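# Push two marked drive blanks home in a loose rack

## Task

Look at the work order and find the two drive blanks it labels PUSH HOME. Press each of those two into the rack until it bottoms out and latches, and leave every other blank untouched. The rack is loose on the table, so it may tilt only a tiny amount (more than slight tipping is a failure) and must finish in its original spot. The blanks have to stay seated by themselves once the robot lets go. Nothing may be pushed or knocked off the table.

## Robot and tools

Robot: two six-joint arms, left_arm and right_arm, each ending in a two-finger gripper. Joint order per arm, used in every row and every per-joint list in results: waist, shoulder, elbow, forearm roll, wrist pitch, wrist roll. Stated ranges: waist, shoulder, forearm roll, wrist pitch and wrist roll -6.283 to 6.283 rad; elbow -2.792 to 2.792 rad. The real end may sit up to 0.010 rad either side of these.

Frame: all printed hand poses share one scene frame. Origin on the table top midway between the arms, +x out over the table, +z up, left_arm on the +y side. The arm names do not match image left/right. end_effector_position (m) is the point between the finger pads; the fingertips extend 17.5 mm further along the gripper's +z. Fingers open and close along gripper x. A flat block juts about 9 cm from the wrist-roll axis toward gripper -y and rotates with the hand. Printed positions get less accurate at long reach.

The row: 18 numbers, all in [-1, 1], always both arms, left_arm first. Per arm: six joint displacements, then gripper position, force_limit, speed. Joint numbers are scaled offsets, not angles: 1.0 equals 1.398 rad for waist and shoulder, 2.097 rad for elbow, 2.622 rad for the three wrist joints. Gripper numbers are absolute settings: position +1 is fully open (50 mm gap), about -0.65 is pads touching, -1 means close until blocked. force_limit maps -1/0/+1 to roughly 20/102/185 N per pad (actual grip may run about 17% higher). speed maps -1/0/+1 to 20/85/150 mm/s. To leave a gripper alone, repeat its last three numbers; a 0 is a real command.

execute_actions(actions): a list of actions. Each action is a table of 1 to 15 rows; each row runs one 1/30 s step, and a table shorter than 15 keeps repeating its final row. Offsets in every row count from the arm's angles at the start of that action (for the first action, the angles last reported), not from the previous row. An empty list just returns state and images. An action that would take a joint more than 0.010 rad outward past its end is refused for both arms; if the first action fails this, or any action is malformed, nothing in the call runs. Joints asked past the real end stop there, reported as "joint sent to its limit".

move(target, speed, blocking): target is one 18-number row; its offsets count from the Joint positions in the latest result that showed them. All joints progress in step, so the hand traces a curve. speed (rad/s, 0.01 to 2, default 0.5) caps the joint with the longest way to go; paths take 0.5 to 10 s. Moves ignore obstacles and the other arm. blocking=false returns after 0.5 s while motion continues; check with wait(0), and call wait or stop before sending anything else. The "move:" line gives the ending (done, off_target, moving, held, fault), limits=held or limits=none, and each arm's joint furthest from target.

wait(seconds): 0 to 10; arms hold their last command. stop(): brakes a running move; fingers keep going. zoom_image(camera, region): region [x0, y0, x1, y1] in pixels, at most 504 by 504. Cameras: cam_head_left and cam_head_right (896x504), cam_left_wrist and cam_right_wrist (616x616). show_instructions(): shows the reference pages, here the work order image marking which blanks to push. finished_scene(scene): ends the current scene by its number; irreversible, so only call it once the goal holds without help. Replying with no tool call also ends things.

Results: each arm's pose and velocities, Joint positions and velocities (rad, rad/s), Joint targets (where joints are being driven now, which can keep changing), joint torques (offset, scaled and noisy), gripper position_measured (gap ≈ (250 - value) × 0.202 mm) and object_status: 0 moving, 1 blocked while opening, 2 blocked while closing (a grip), 3 reached position or pads met. Step readings list angles at some steps; HELD marks an arm whose row was partly held back. "joint command not followed" means a clearance check altered joint targets.

Motion limits: per step each joint target stays within 0.456 rad (waist, shoulder), 0.683 (elbow) or 0.854 (wrist joints) of the measured angle, and targets that would put the hand over 70 mm from where it is get scaled back, so big motions need several actions. Top joint speeds are 2.09, 3.14 and 3.93 rad/s with 0.3 s ramp-up.

Hazards: arms are stiff. Pushing even slightly past contact can trip a fault: a joint reaching its load limit (302, 302, 142, 40, 40, 40 N m) or 144 N on any part stops that arm for 10 s and drops the rest of the call. Faster contact hits harder. So approach the blanks slowly, press along their slide direction, and push only to the latch. The rack is free-standing: avoid sideways or upward force on it, don't lean on it, and confirm in images that it has not tilted or shifted. Keep the arms away from each other and don't sweep anything off the table. Holding loads heats motors; MOTOR HOT warns before an over-temperature stop. The simulation keeps running while you compose a reply, with the last command held.

Each tool is called after "Emit:" as name([rows], argument=value, ...), one row to a line, values as JSON.

## Session

Emit:
show_instructions()

Emit:
execute_actions(actions=[])

Reference images for this scene: work order.

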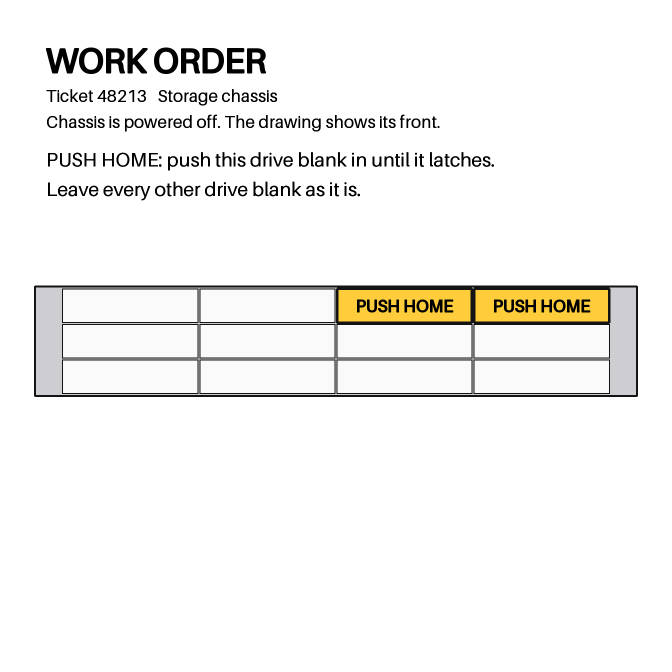

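Scene clock: 0.00 s.
left_arm: end_effector_position=(+0.9710, +0.7424, +0.2742) position_measured=3 object_status=3 end_effector_quat_wxyz=(+0.041, +0.911, -0.410, +0.019) end_effector_velocity=(+0.001, +0.000, +0.001) end_effector_angular_velocity=(+0.001, -0.004, -0.001) | right_arm: end_effector_position=(+0.0293, -0.2030, +0.3940) position_measured=3 object_status=3 end_effector_quat_wxyz=(+0.109, +0.074, +0.985, +0.107) end_effector_velocity=(+0.000, +0.000, +0.000) end_effector_angular_velocity=(+0.000, -0.000, -0.000)
Joint names: [waist, shoulder, elbow, forearm roll, wrist pitch, wrist roll]
Joint positions: left_arm=[-0.058  0.69   0.974 -0.089  1.489  2.556] | right_arm=[ 1.455 -0.421  2.044 -0.256  1.343  0.264]
Joint velocities: left_arm=[ 0.    -0.    -0.001  0.    -0.003  0.001] | right_arm=[-0.  0. -0. -0. -0.  0.]
Joint torques (N m, as the joint torque sensors report them, + toward a larger angle): no reading
Joint targets: left_arm=[-0.058 0.690 0.974 -0.089 1.489 2.556] | right_arm=[1.455 -0.421 2.044 -0.256 1.343 0.264]

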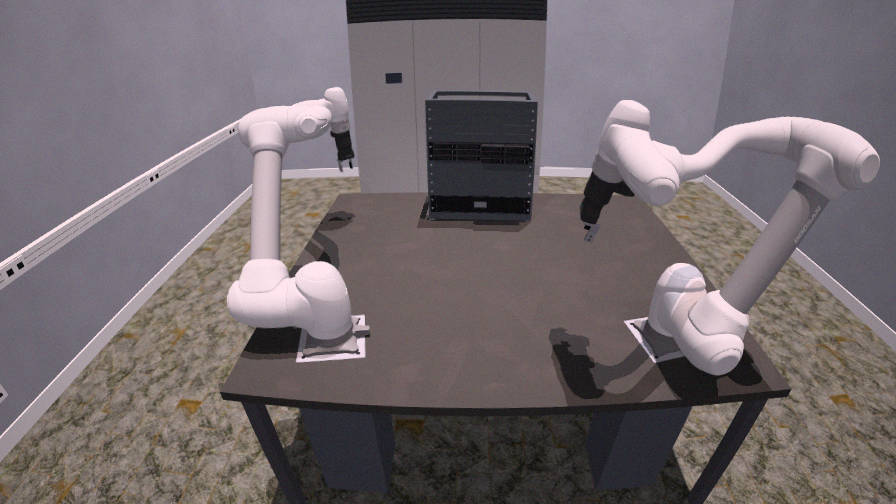

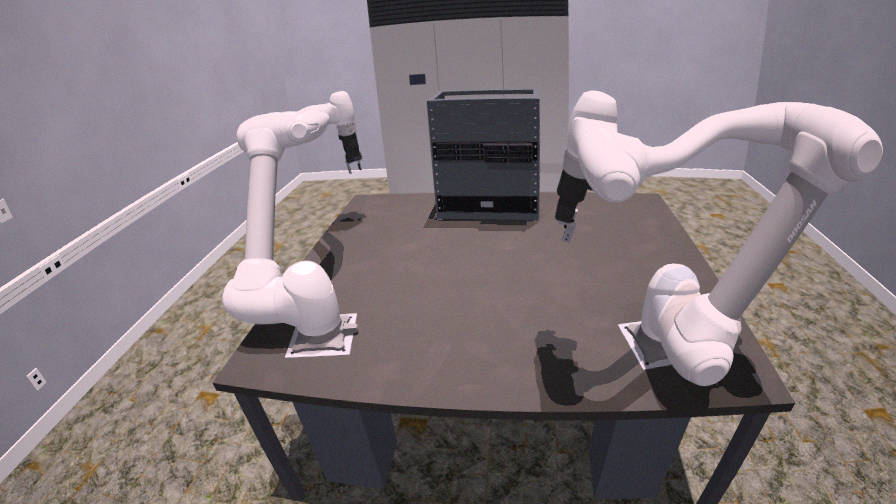

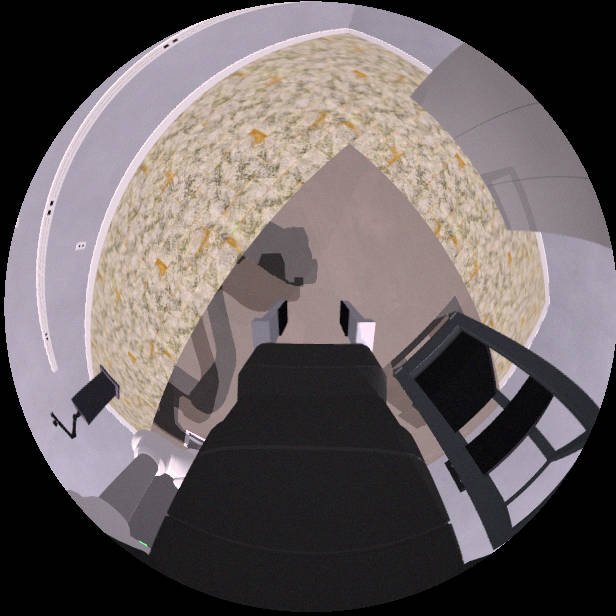

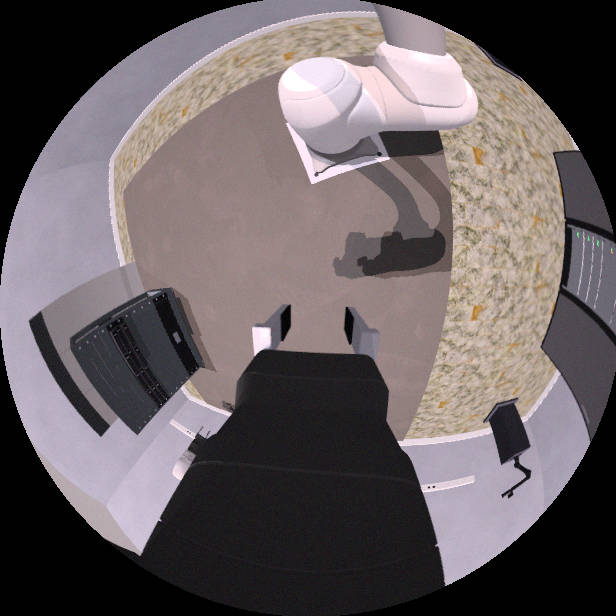

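Emit:
zoom_image(camera="cam_head_left", region=[400,80,560,230])

Region (400, 80, 560, 230) of cam_head_left's 896x504 image, scaled by 3.150, with more detail than that image has; it fills the top 472 rows of this view, and the rest is white.

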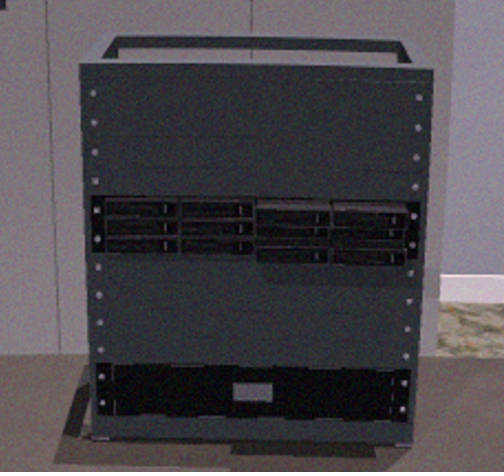

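Emit:
move(target=[-0.876,-0.2096,0.4025,0.7487,-0.1133,-0.6434,-1,-0.5,0.5,-0.7546,0.4714,-0.4788,-0.0687,-0.0519,-1.0,1,0,0], speed=1.1)

Scene clock: 25.30 s.
left_arm: end_effector_position=(+0.9052, +0.4944, +0.2851) position_measured=252 object_status=3 end_effector_quat_wxyz=(-0.362, +0.845, -0.392, -0.029) end_effector_velocity=(-0.000, +0.000, -0.000) end_effector_angular_velocity=(-0.000, -0.002, +0.002) | right_arm: end_effector_position=(+0.7977, -0.1341, +0.7186) position_measured=3 object_status=3 end_effector_quat_wxyz=(+0.293, -0.594, +0.708, -0.245) end_effector_velocity=(-0.000, -0.000, -0.001) end_effector_angular_velocity=(-0.002, +0.002, -0.001)
Joint names: [waist, shoulder, elbow, forearm roll, wrist pitch, wrist roll]
Joint positions: left_arm=[-0.591  0.562  1.343  0.764  1.36   1.821] | right_arm=[ 0.4    0.238  1.04  -0.436  1.207 -2.357]
Joint velocities: left_arm=[ 0.    -0.     0.001  0.    -0.    -0.003] | right_arm=[ 0.     0.     0.001 -0.001  0.001  0.   ]
Joint torques (N m, as the joint torque sensors report them, + toward a larger angle): left_arm=[-12.64 -90.89 -49.31   7.09   0.78  -0.02] | right_arm=[  0.42 -67.36 -43.     1.49  -1.85   0.12]
Joint targets: left_arm=[-0.591 0.562 1.343 0.764 1.360 1.821] | right_arm=[0.400 0.238 1.040 -0.436 1.207 -2.357]
FORCE FAULT: contact force on the left arm reached its limit, and that arm stopped for 10 seconds. The contact can be on any part of that arm, not only on its tool. That time counts as 16 of the actions that you can send in this scene. That arm's remaining commands of this call were not run. That arm holds still and accepts commands again. Move the arm away from the contact; if what it grips holds it there, let go first. Pushing or pulling that hard again can fault the arm again.
move: fault (left_arm); limits=none; left_arm: farthest joint: the forearm roll, 1.110 radians from its target (1.963 radians at the start); right_arm: farthest joint: the waist, 0.000 radians from its target (1.055 radians at the start)

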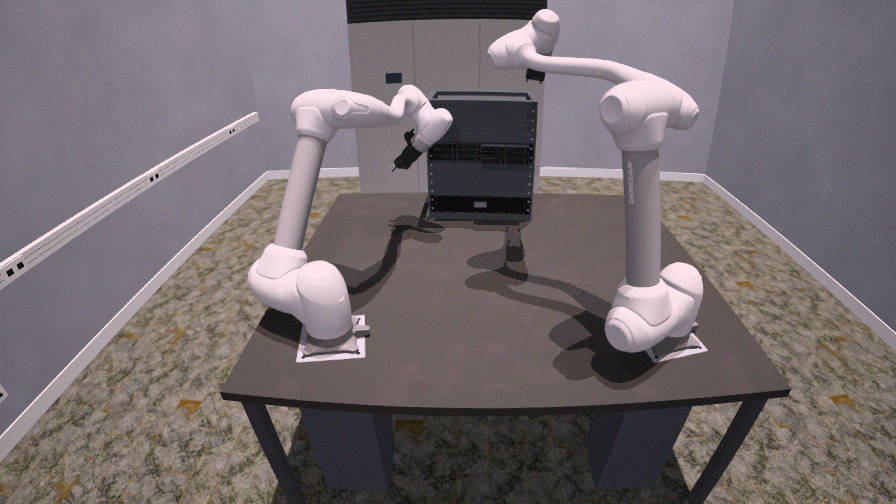

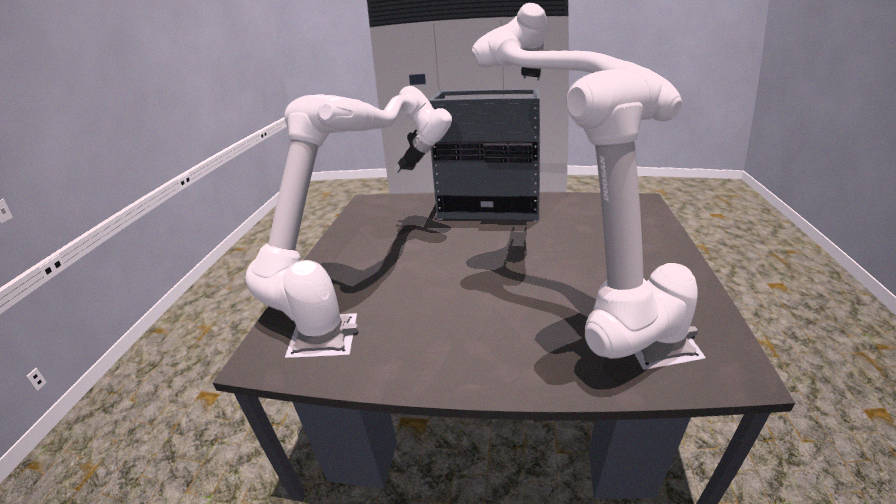

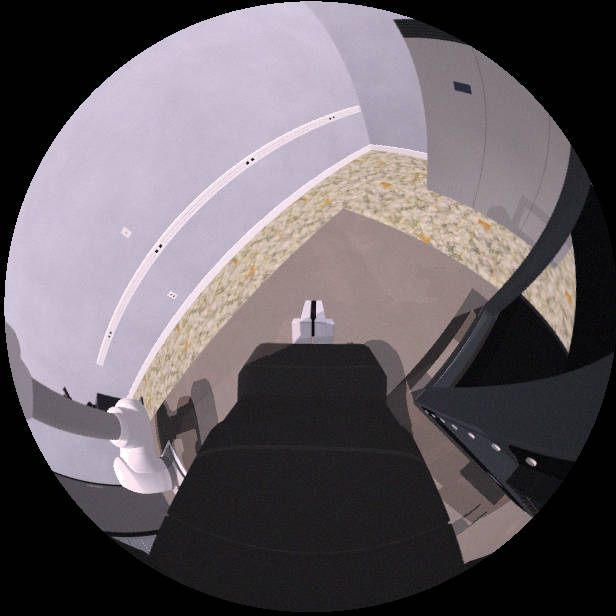

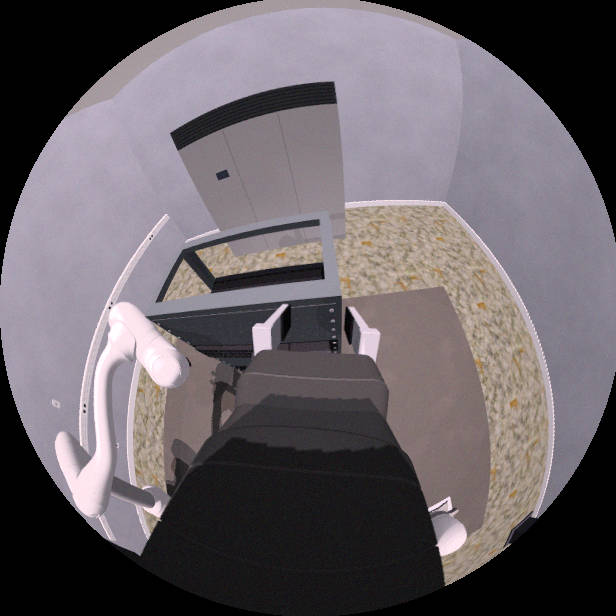

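Emit:
move(target=[0.03,-0.19,0.245,0,0,0,-1,-0.5,0.5,0,0,0,0,0,-0.0683,1,0,0], speed=0.4)

Emit:
zoom_image(camera="cam_head_left", region=[400,80,560,230])

Scene clock: 28.50 s.
left_arm: end_effector_position=(+0.6635, +0.6242, +0.2354) position_measured=252 object_status=3 end_effector_quat_wxyz=(-0.353, +0.827, -0.412, -0.152) end_effector_velocity=(-0.000, +0.000, -0.000) end_effector_angular_velocity=(+0.000, +0.001, -0.000) | right_arm: end_effector_position=(+0.7979, -0.1296, +0.7189) position_measured=3 object_status=3 end_effector_quat_wxyz=(+0.270, -0.655, +0.652, -0.270) end_effector_velocity=(-0.000, -0.000, -0.000) end_effector_angular_velocity=(+0.000, +0.001, +0.000)
Joint names: [waist, shoulder, elbow, forearm roll, wrist pitch, wrist roll]
Joint positions: left_arm=[-0.549  0.296  1.857  0.764  1.36   1.821] | right_arm=[ 0.4    0.238  1.04  -0.436  1.207 -2.536]
Joint velocities: left_arm=[-0. -0.  0. -0. -0.  0.] | right_arm=[-0.    -0.    -0.     0.001  0.001 -0.   ]
Joint torques (N m, as the joint torque sensors report them, + toward a larger angle): left_arm=[  1.94 -71.74 -37.65   4.06   1.31  -0.13] | right_arm=[ -0.27 -68.23 -42.89   1.48  -1.97   0.11]
Joint targets: left_arm=[-0.549 0.296 1.857 0.764 1.360 1.821] | right_arm=[0.400 0.238 1.040 -0.436 1.207 -2.536]
move: done; limits=none; left_arm: farthest joint: the waist, 0.000 radians from its target (0.042 radians at the start); right_arm: farthest joint: the waist, 0.000 radians from its target (0.000 radians at the start)

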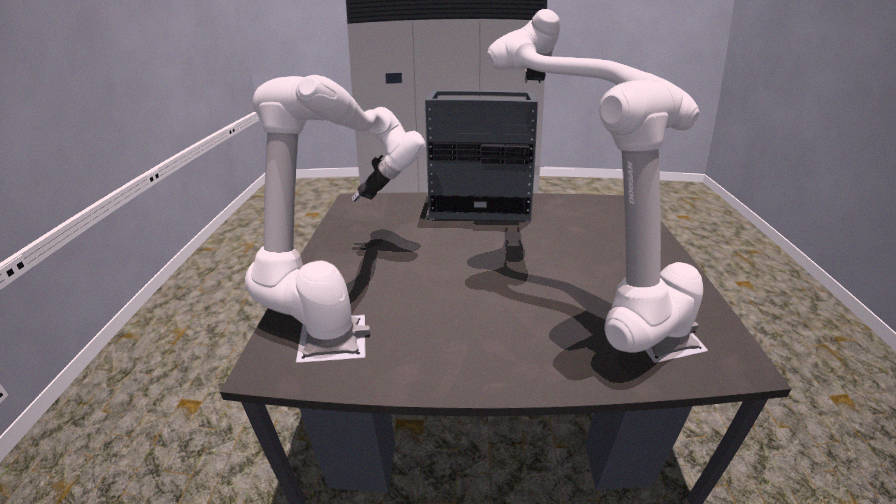

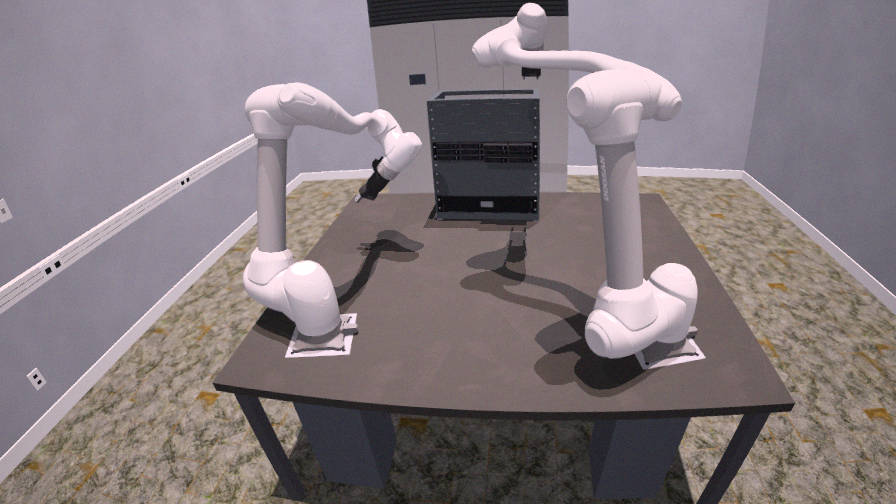

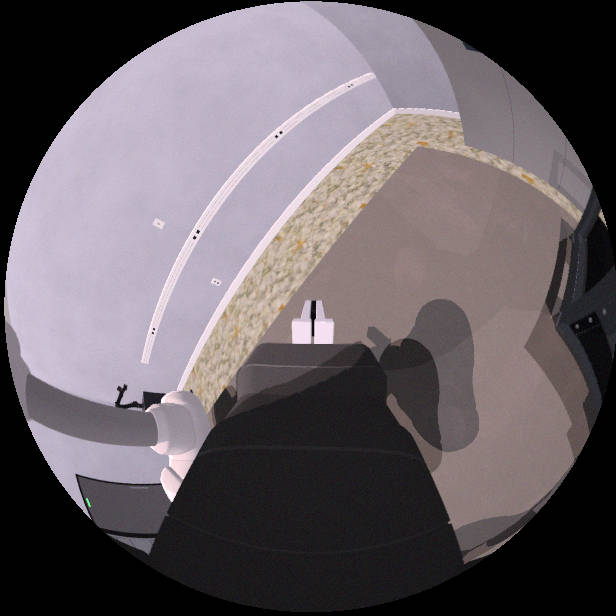

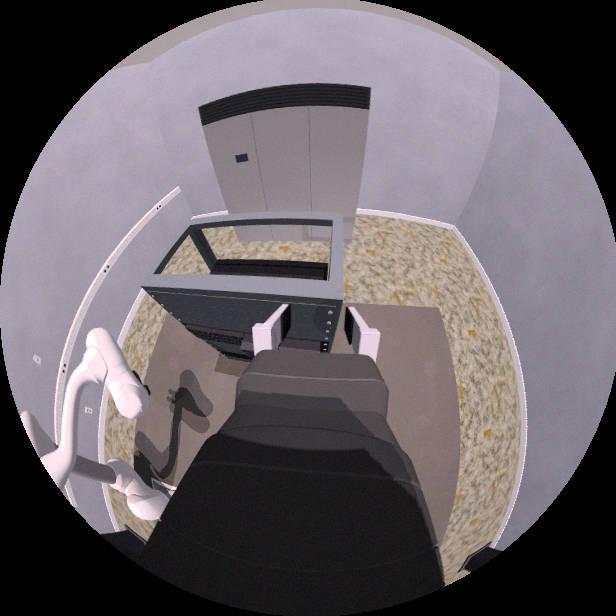

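Region (400, 80, 560, 230) of cam_head_left's 896x504 image, scaled by 3.150, with more detail than that image has; it fills the top 472 rows of this view, and the rest is white.

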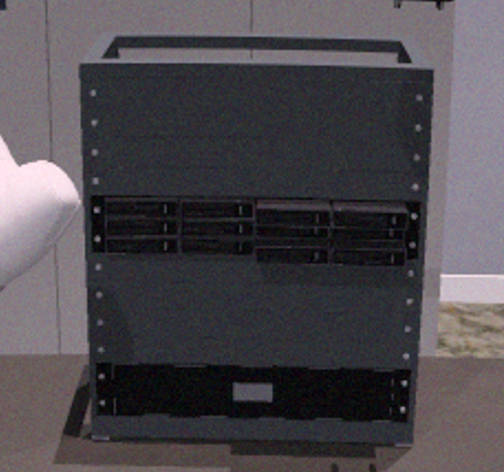

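Emit:
move(target=[-0.525,0.0722,-0.0186,0.4233,-0.0641,-0.3631,-1,-0.5,0.5,0.0179,0.2482,-0.165,-0.0084,-0.0023,0.0122,1,0,0], speed=0.7)

Emit:
zoom_image(camera="cam_left_wrist", region=[140,200,480,400])

Scene clock: 32.97 s.
left_arm: end_effector_position=(+0.6631, -0.0011, +0.4134) position_measured=252 object_status=3 end_effector_quat_wxyz=(+0.499, -0.499, +0.502, -0.501) end_effector_velocity=(-0.000, +0.000, +0.000) end_effector_angular_velocity=(-0.002, +0.000, -0.001) | right_arm: end_effector_position=(+0.9506, -0.0012, +0.6366) position_measured=3 object_status=3 end_effector_quat_wxyz=(+0.277, -0.651, +0.651, -0.274) end_effector_velocity=(+0.000, +0.000, -0.000) end_effector_angular_velocity=(+0.000, +0.000, +0.000)
Joint names: [waist, shoulder, elbow, forearm roll, wrist pitch, wrist roll]
Joint positions: left_arm=[-1.283  0.397  1.818  1.874  1.191  0.869] | right_arm=[ 0.425  0.585  0.693 -0.458  1.201 -2.504]
Joint velocities: left_arm=[ 0.    -0.     0.     0.    -0.001 -0.002] | right_arm=[-0.  0. -0.  0. -0. -0.]
Joint torques (N m, as the joint torque sensors report them, + toward a larger angle): left_arm=[  3.02 -83.65 -39.33   0.8    2.26  -0.03] | right_arm=[  -1.06 -101.16  -43.53    1.53   -1.89    0.4 ]
Joint targets: left_arm=[-1.283 0.397 1.818 1.874 1.191 0.869] | right_arm=[0.425 0.585 0.694 -0.458 1.201 -2.504]
move: done; limits=none; left_arm: farthest joint: the waist, 0.000 radians from its target (0.734 radians at the start); right_arm: farthest joint: the elbow, 0.001 radians from its target (0.346 radians at the start)

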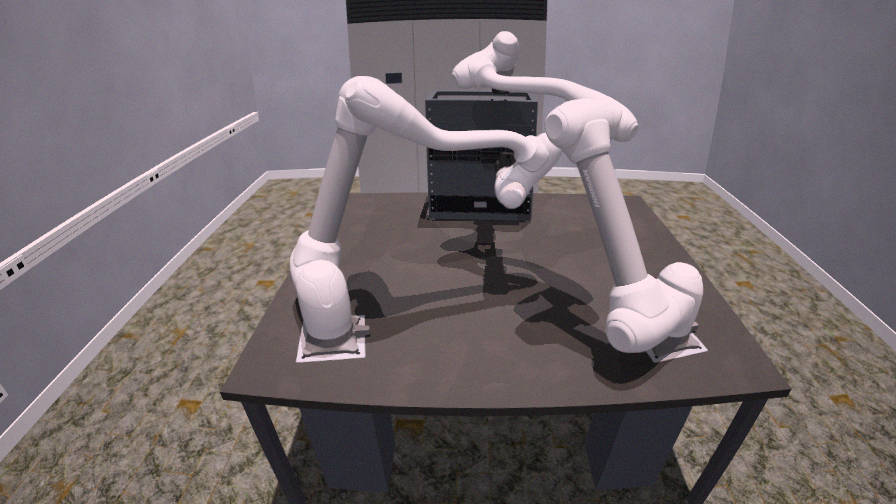

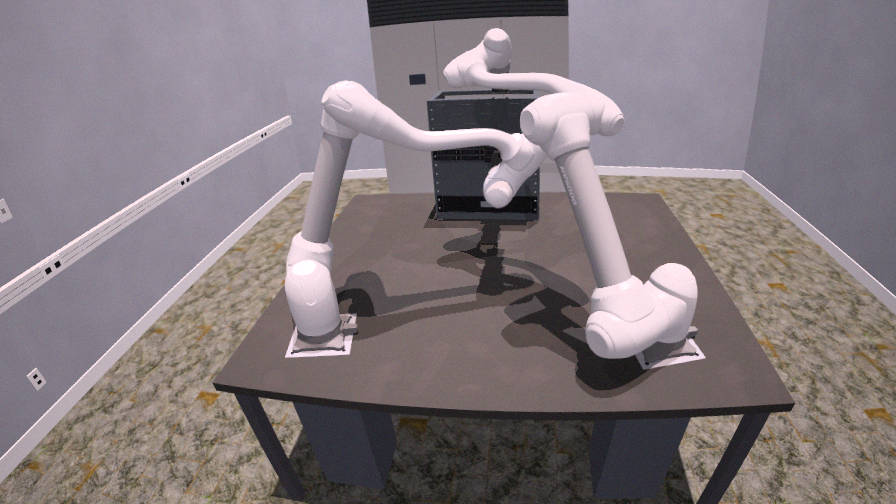

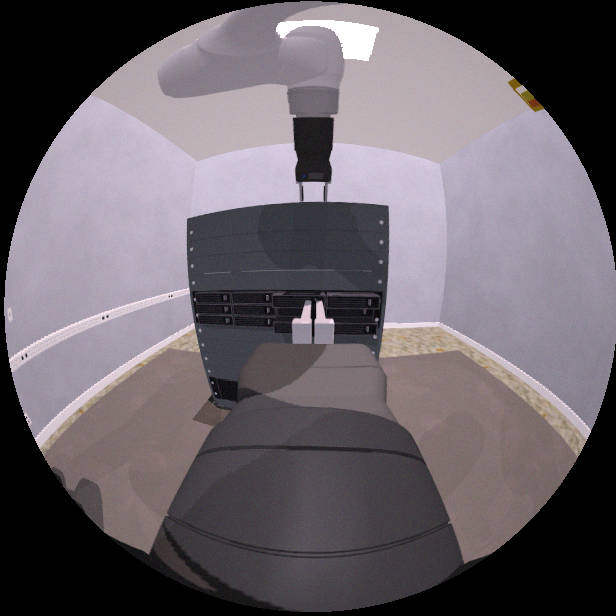

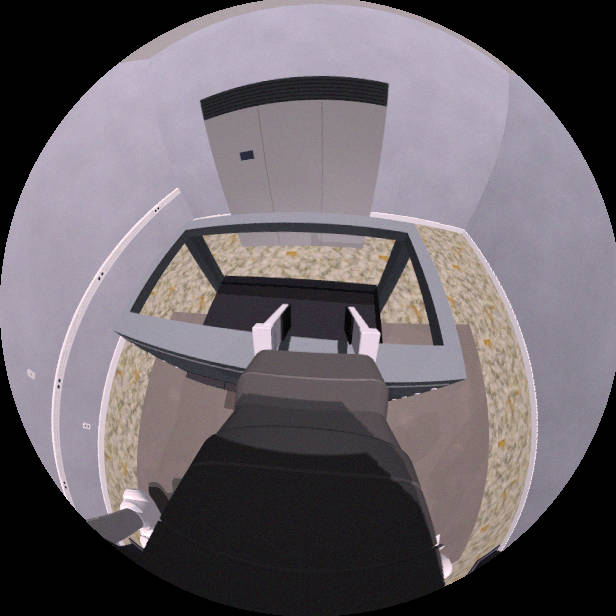

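Region (140, 200, 480, 400) of cam_left_wrist's 616x616 image, scaled by 1.482, with more detail than that image has; it fills the top 296 rows of this view, and the rest is white.

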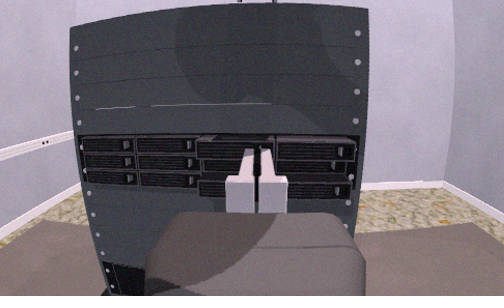

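Emit:
move(target=[0.0968,0.0401,-0.0296,0.0366,-0.0393,-0.0137,-1,-0.5,0.5,0.0042,-0.0133,0.0215,-0.0032,-0.008,0.0067,1,0,0], speed=0.2)

Emit:
zoom_image(camera="cam_left_wrist", region=[140,200,480,400])

Scene clock: 42.40 s.
left_arm: end_effector_position=(+0.7595, +0.0236, +0.4021) position_measured=252 object_status=3 end_effector_quat_wxyz=(+0.499, -0.499, +0.501, -0.501) end_effector_velocity=(+0.000, -0.000, +0.000) end_effector_angular_velocity=(-0.001, -0.000, -0.000) | right_arm: end_effector_position=(+0.9429, -0.0004, +0.6286) position_measured=3 object_status=3 end_effector_quat_wxyz=(+0.277, -0.651, +0.651, -0.274) end_effector_velocity=(-0.000, -0.000, -0.000) end_effector_angular_velocity=(-0.001, +0.001, -0.001)
Joint names: [waist, shoulder, elbow, forearm roll, wrist pitch, wrist roll]
Joint positions: left_arm=[-1.147  0.453  1.756  1.97   1.088  0.834] | right_arm=[ 0.431  0.566  0.739 -0.466  1.18  -2.487]
Joint velocities: left_arm=[ 0.    -0.    -0.    -0.    -0.    -0.001] | right_arm=[ 0.    -0.     0.001 -0.001  0.002  0.   ]
Joint torques (N m, as the joint torque sensors report them, + toward a larger angle): left_arm=[  1.14 -88.97 -39.95   0.33   2.23  -0.18] | right_arm=[   1.83 -101.43  -43.51    1.55   -1.83    0.16]
Joint targets: left_arm=[-1.147 0.453 1.756 1.970 1.088 0.834] | right_arm=[0.431 0.566 0.739 -0.466 1.180 -2.487]
move: done; limits=none; left_arm: farthest joint: the waist, 0.000 radians from its target (0.135 radians at the start); right_arm: farthest joint: the waist, 0.000 radians from its target (0.006 radians at the start)

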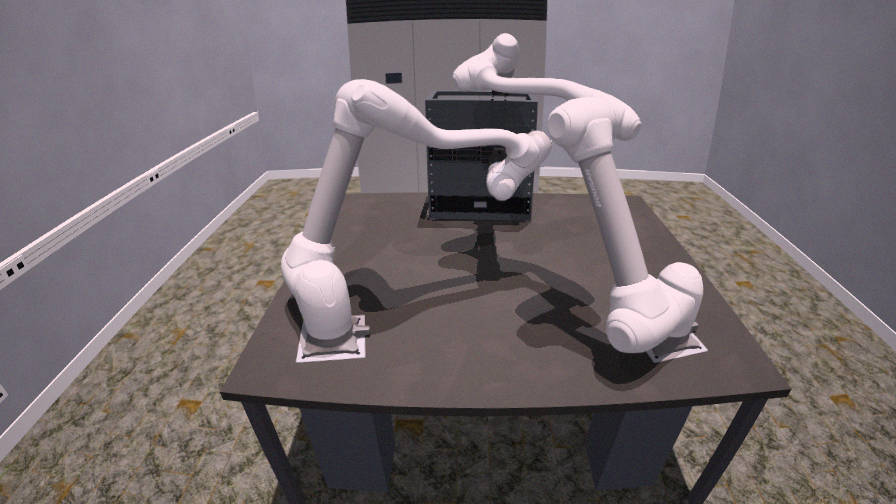

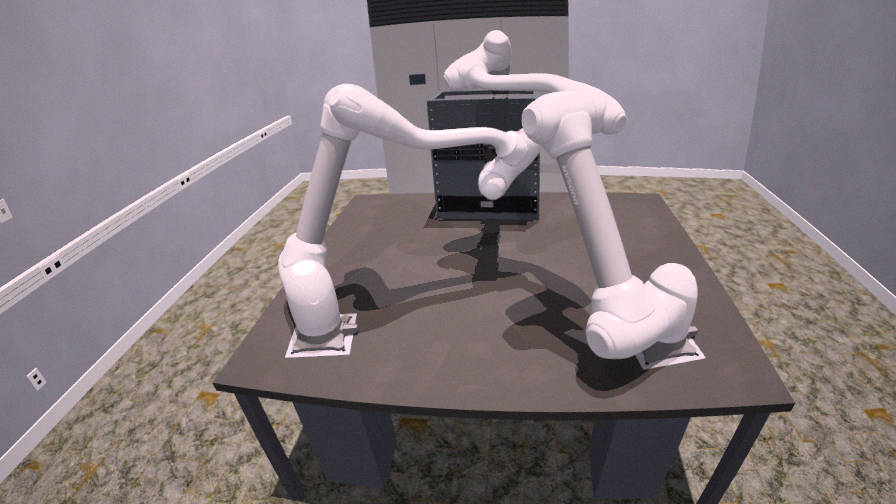

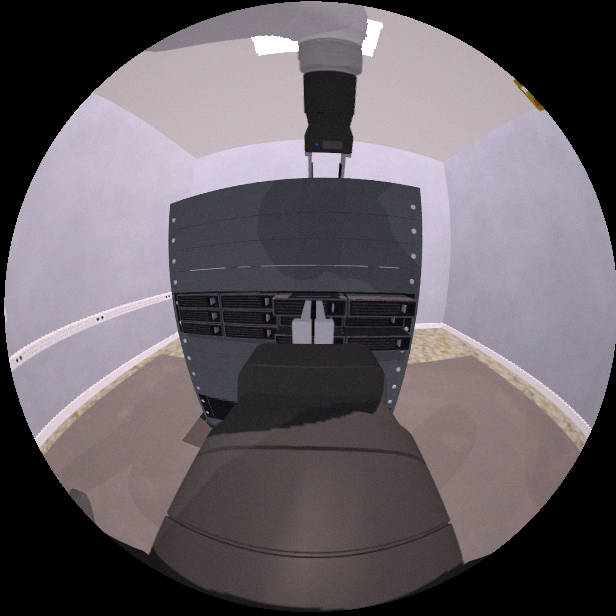

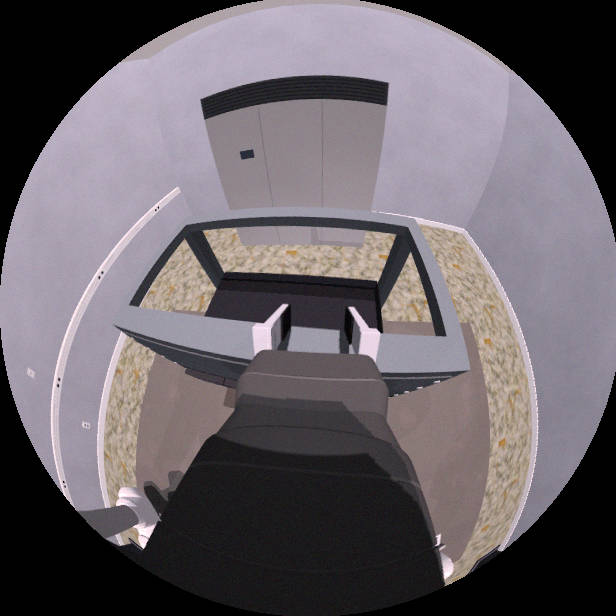

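Region (140, 200, 480, 400) of cam_left_wrist's 616x616 image, scaled by 1.482, with more detail than that image has; it fills the top 296 rows of this view, and the rest is white.

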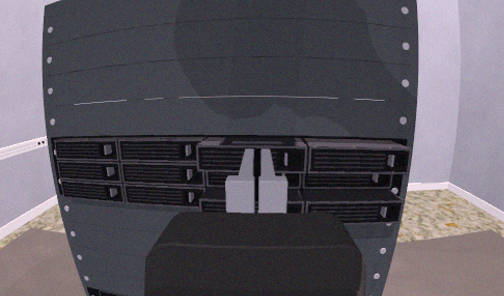

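Emit:
move(target=[0.0302,0.0204,-0.0061,0.0155,-0.0093,-0.0122,-1,-0.5,0.5,0.0011,-0.0033,0.0054,-0.0008,-0.002,0.0017,1,0,0], speed=0.06)

Emit:
zoom_image(camera="cam_left_wrist", region=[140,200,480,400])

Scene clock: 50.83 s.
left_arm: end_effector_position=(+0.7896, +0.0344, +0.3871) position_measured=252 object_status=3 end_effector_quat_wxyz=(+0.499, -0.499, +0.501, -0.501) end_effector_velocity=(+0.000, -0.000, +0.000) end_effector_angular_velocity=(-0.002, -0.000, -0.001) | right_arm: end_effector_position=(+0.9409, -0.0002, +0.6265) position_measured=3 object_status=3 end_effector_quat_wxyz=(+0.277, -0.652, +0.651, -0.274) end_effector_velocity=(-0.000, +0.000, +0.000) end_effector_angular_velocity=(+0.001, -0.000, +0.001)
Joint names: [waist, shoulder, elbow, forearm roll, wrist pitch, wrist roll]
Joint positions: left_arm=[-1.105  0.482  1.743  2.01   1.064  0.802] | right_arm=[ 0.432  0.562  0.75  -0.468  1.174 -2.482]
Joint velocities: left_arm=[ 0.    -0.    -0.001  0.    -0.001 -0.002] | right_arm=[ 0.    -0.    -0.001  0.001  0.    -0.001]
Joint torques (N m, as the joint torque sensors report them, + toward a larger angle): left_arm=[  1.32 -90.83 -39.37   0.2    2.3    0.03] | right_arm=[  -0.04 -102.09  -43.21    1.38   -2.1     0.26]
Joint targets: left_arm=[-1.105 0.482 1.743 2.010 1.064 0.802] | right_arm=[0.432 0.562 0.750 -0.468 1.174 -2.482]
move: done; limits=none; left_arm: farthest joint: the waist, 0.000 radians from its target (0.043 radians at the start); right_arm: farthest joint: the waist, 0.000 radians from its target (0.002 radians at the start)

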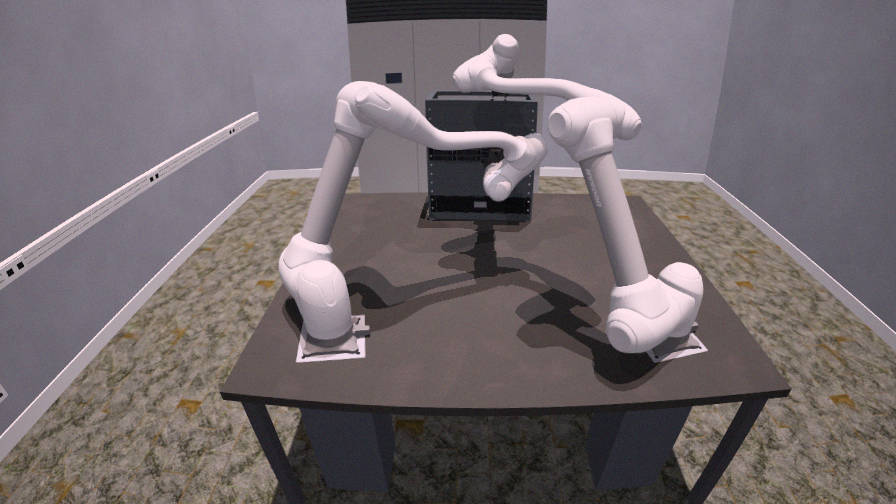

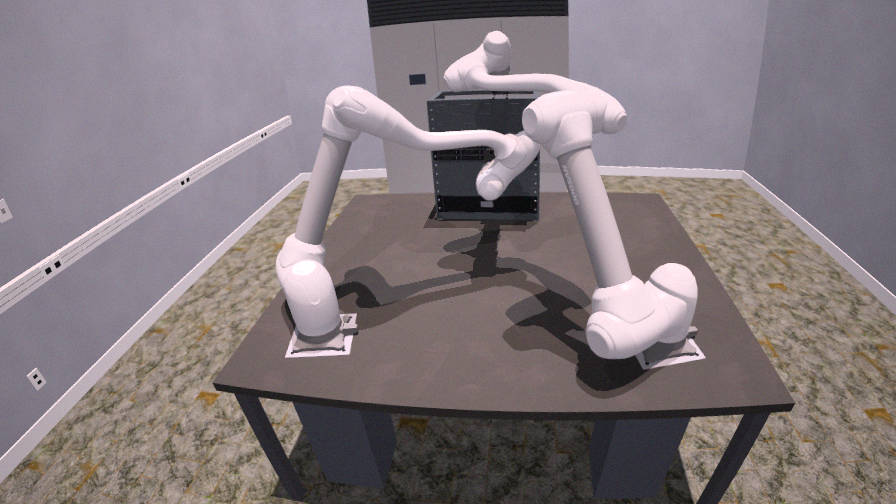

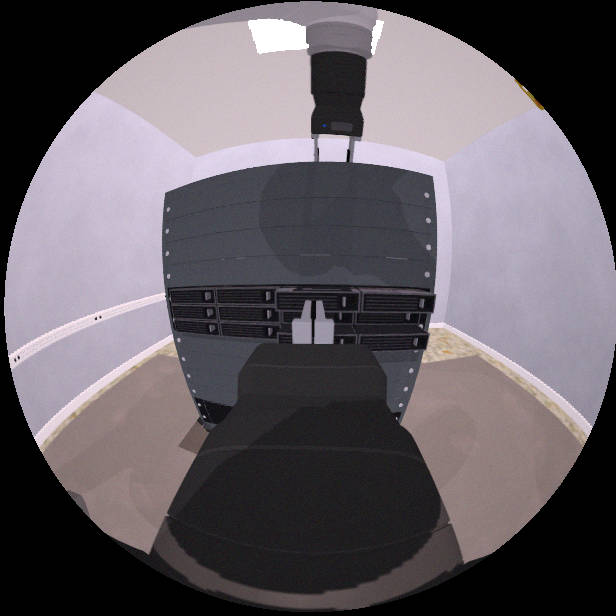

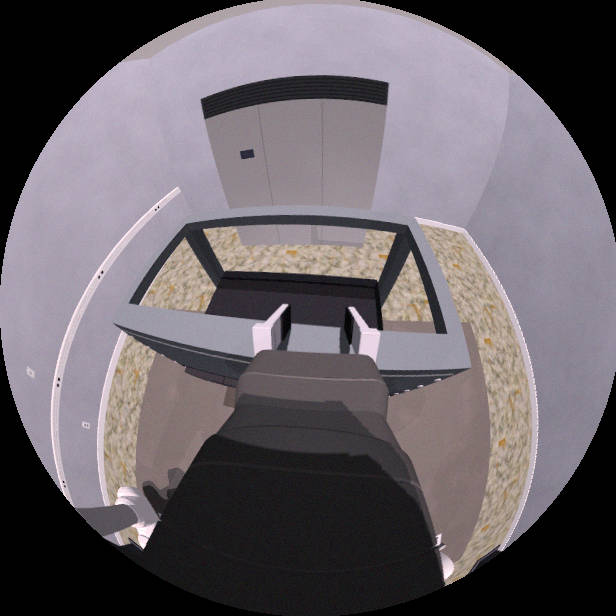

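Region (140, 200, 480, 400) of cam_left_wrist's 616x616 image, scaled by 1.482, with more detail than that image has; it fills the top 296 rows of this view, and the rest is white.

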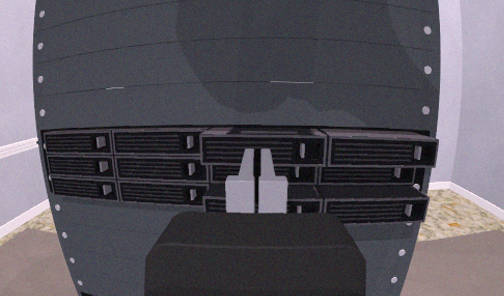

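Emit:
move(target=[0.0077,0.0128,-0.0033,0.0054,-0.0012,-0.006,-1,-0.5,0.5,0.0011,-0.0033,0.0054,-0.0008,-0.002,0.0017,1,0,0], speed=0.02)

Emit:
zoom_image(camera="cam_left_wrist", region=[140,200,480,400])

Scene clock: 57.23 s.
left_arm: end_effector_position=(+0.7993, +0.0347, +0.3770) position_measured=252 object_status=3 end_effector_quat_wxyz=(+0.499, -0.499, +0.501, -0.501) end_effector_velocity=(+0.000, -0.000, -0.001) end_effector_angular_velocity=(-0.001, +0.002, -0.001) | right_arm: end_effector_position=(+0.9388, +0.0000, +0.6243) position_measured=3 object_status=3 end_effector_quat_wxyz=(+0.277, -0.652, +0.651, -0.274) end_effector_velocity=(-0.000, -0.000, +0.000) end_effector_angular_velocity=(-0.000, -0.000, +0.000)
Joint names: [waist, shoulder, elbow, forearm roll, wrist pitch, wrist roll]
Joint positions: left_arm=[-1.094  0.5    1.736  2.024  1.061  0.786] | right_arm=[ 0.434  0.557  0.761 -0.47   1.169 -2.478]
Joint velocities: left_arm=[ 0.    -0.    -0.    -0.    -0.002 -0.001] | right_arm=[ 0.    -0.    -0.     0.     0.    -0.001]
Joint torques (N m, as the joint torque sensors report them, + toward a larger angle): left_arm=[  1.67 -94.41 -38.67   0.14   2.6   -0.01] | right_arm=[   0.13 -100.45  -43.64    1.36   -1.95    0.42]
Joint targets: left_arm=[-1.094 0.500 1.736 2.024 1.061 0.786] | right_arm=[0.434 0.557 0.761 -0.470 1.169 -2.478]
move: done; limits=none; left_arm: farthest joint: the waist, 0.000 radians from its target (0.011 radians at the start); right_arm: farthest joint: the waist, 0.000 radians from its target (0.001 radians at the start)

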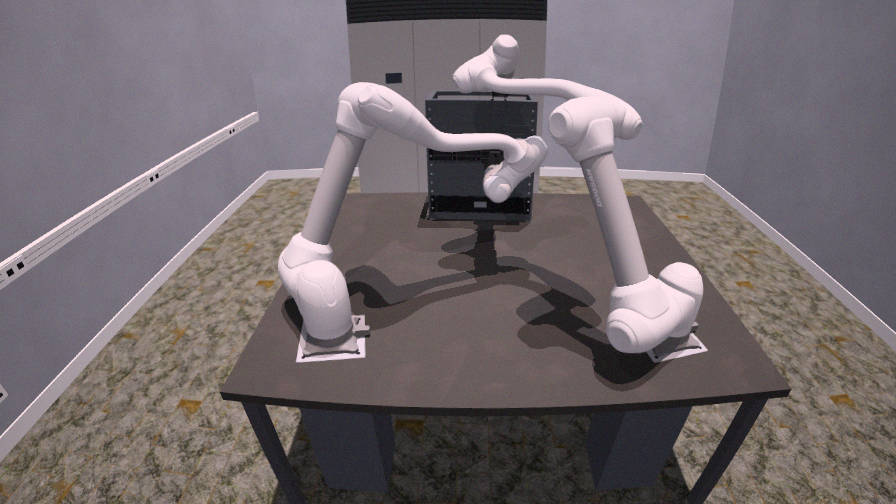

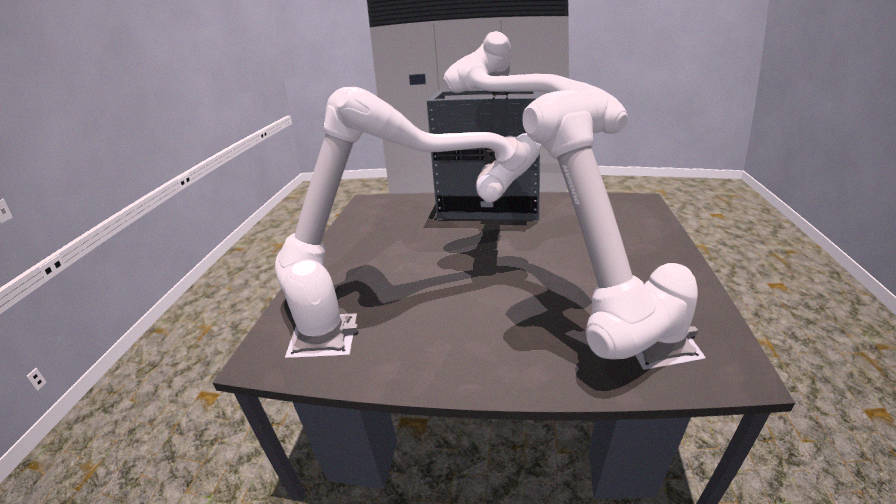

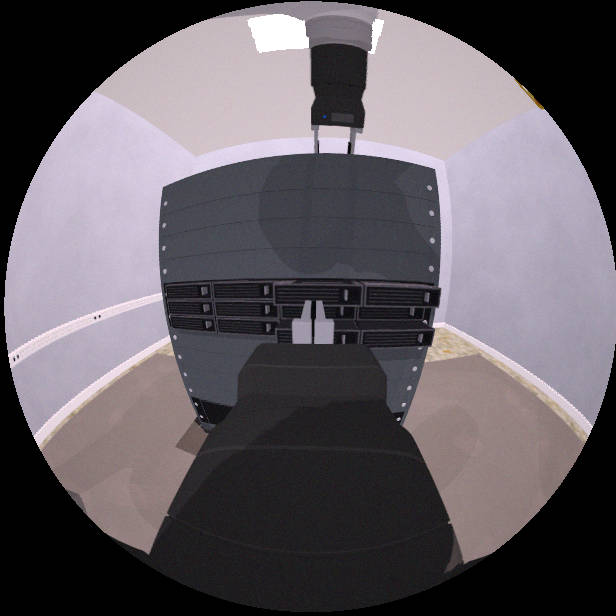

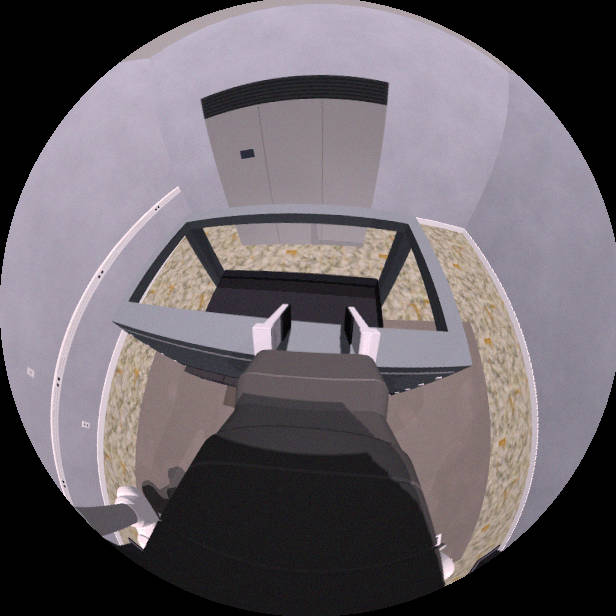

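Region (140, 200, 480, 400) of cam_left_wrist's 616x616 image, scaled by 1.482, with more detail than that image has; it fills the top 296 rows of this view, and the rest is white.

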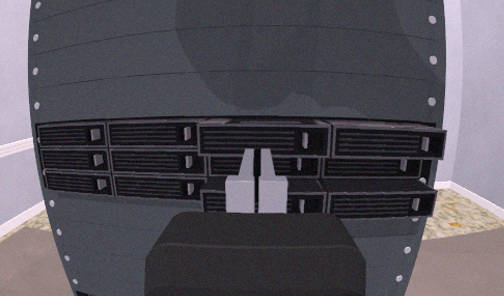

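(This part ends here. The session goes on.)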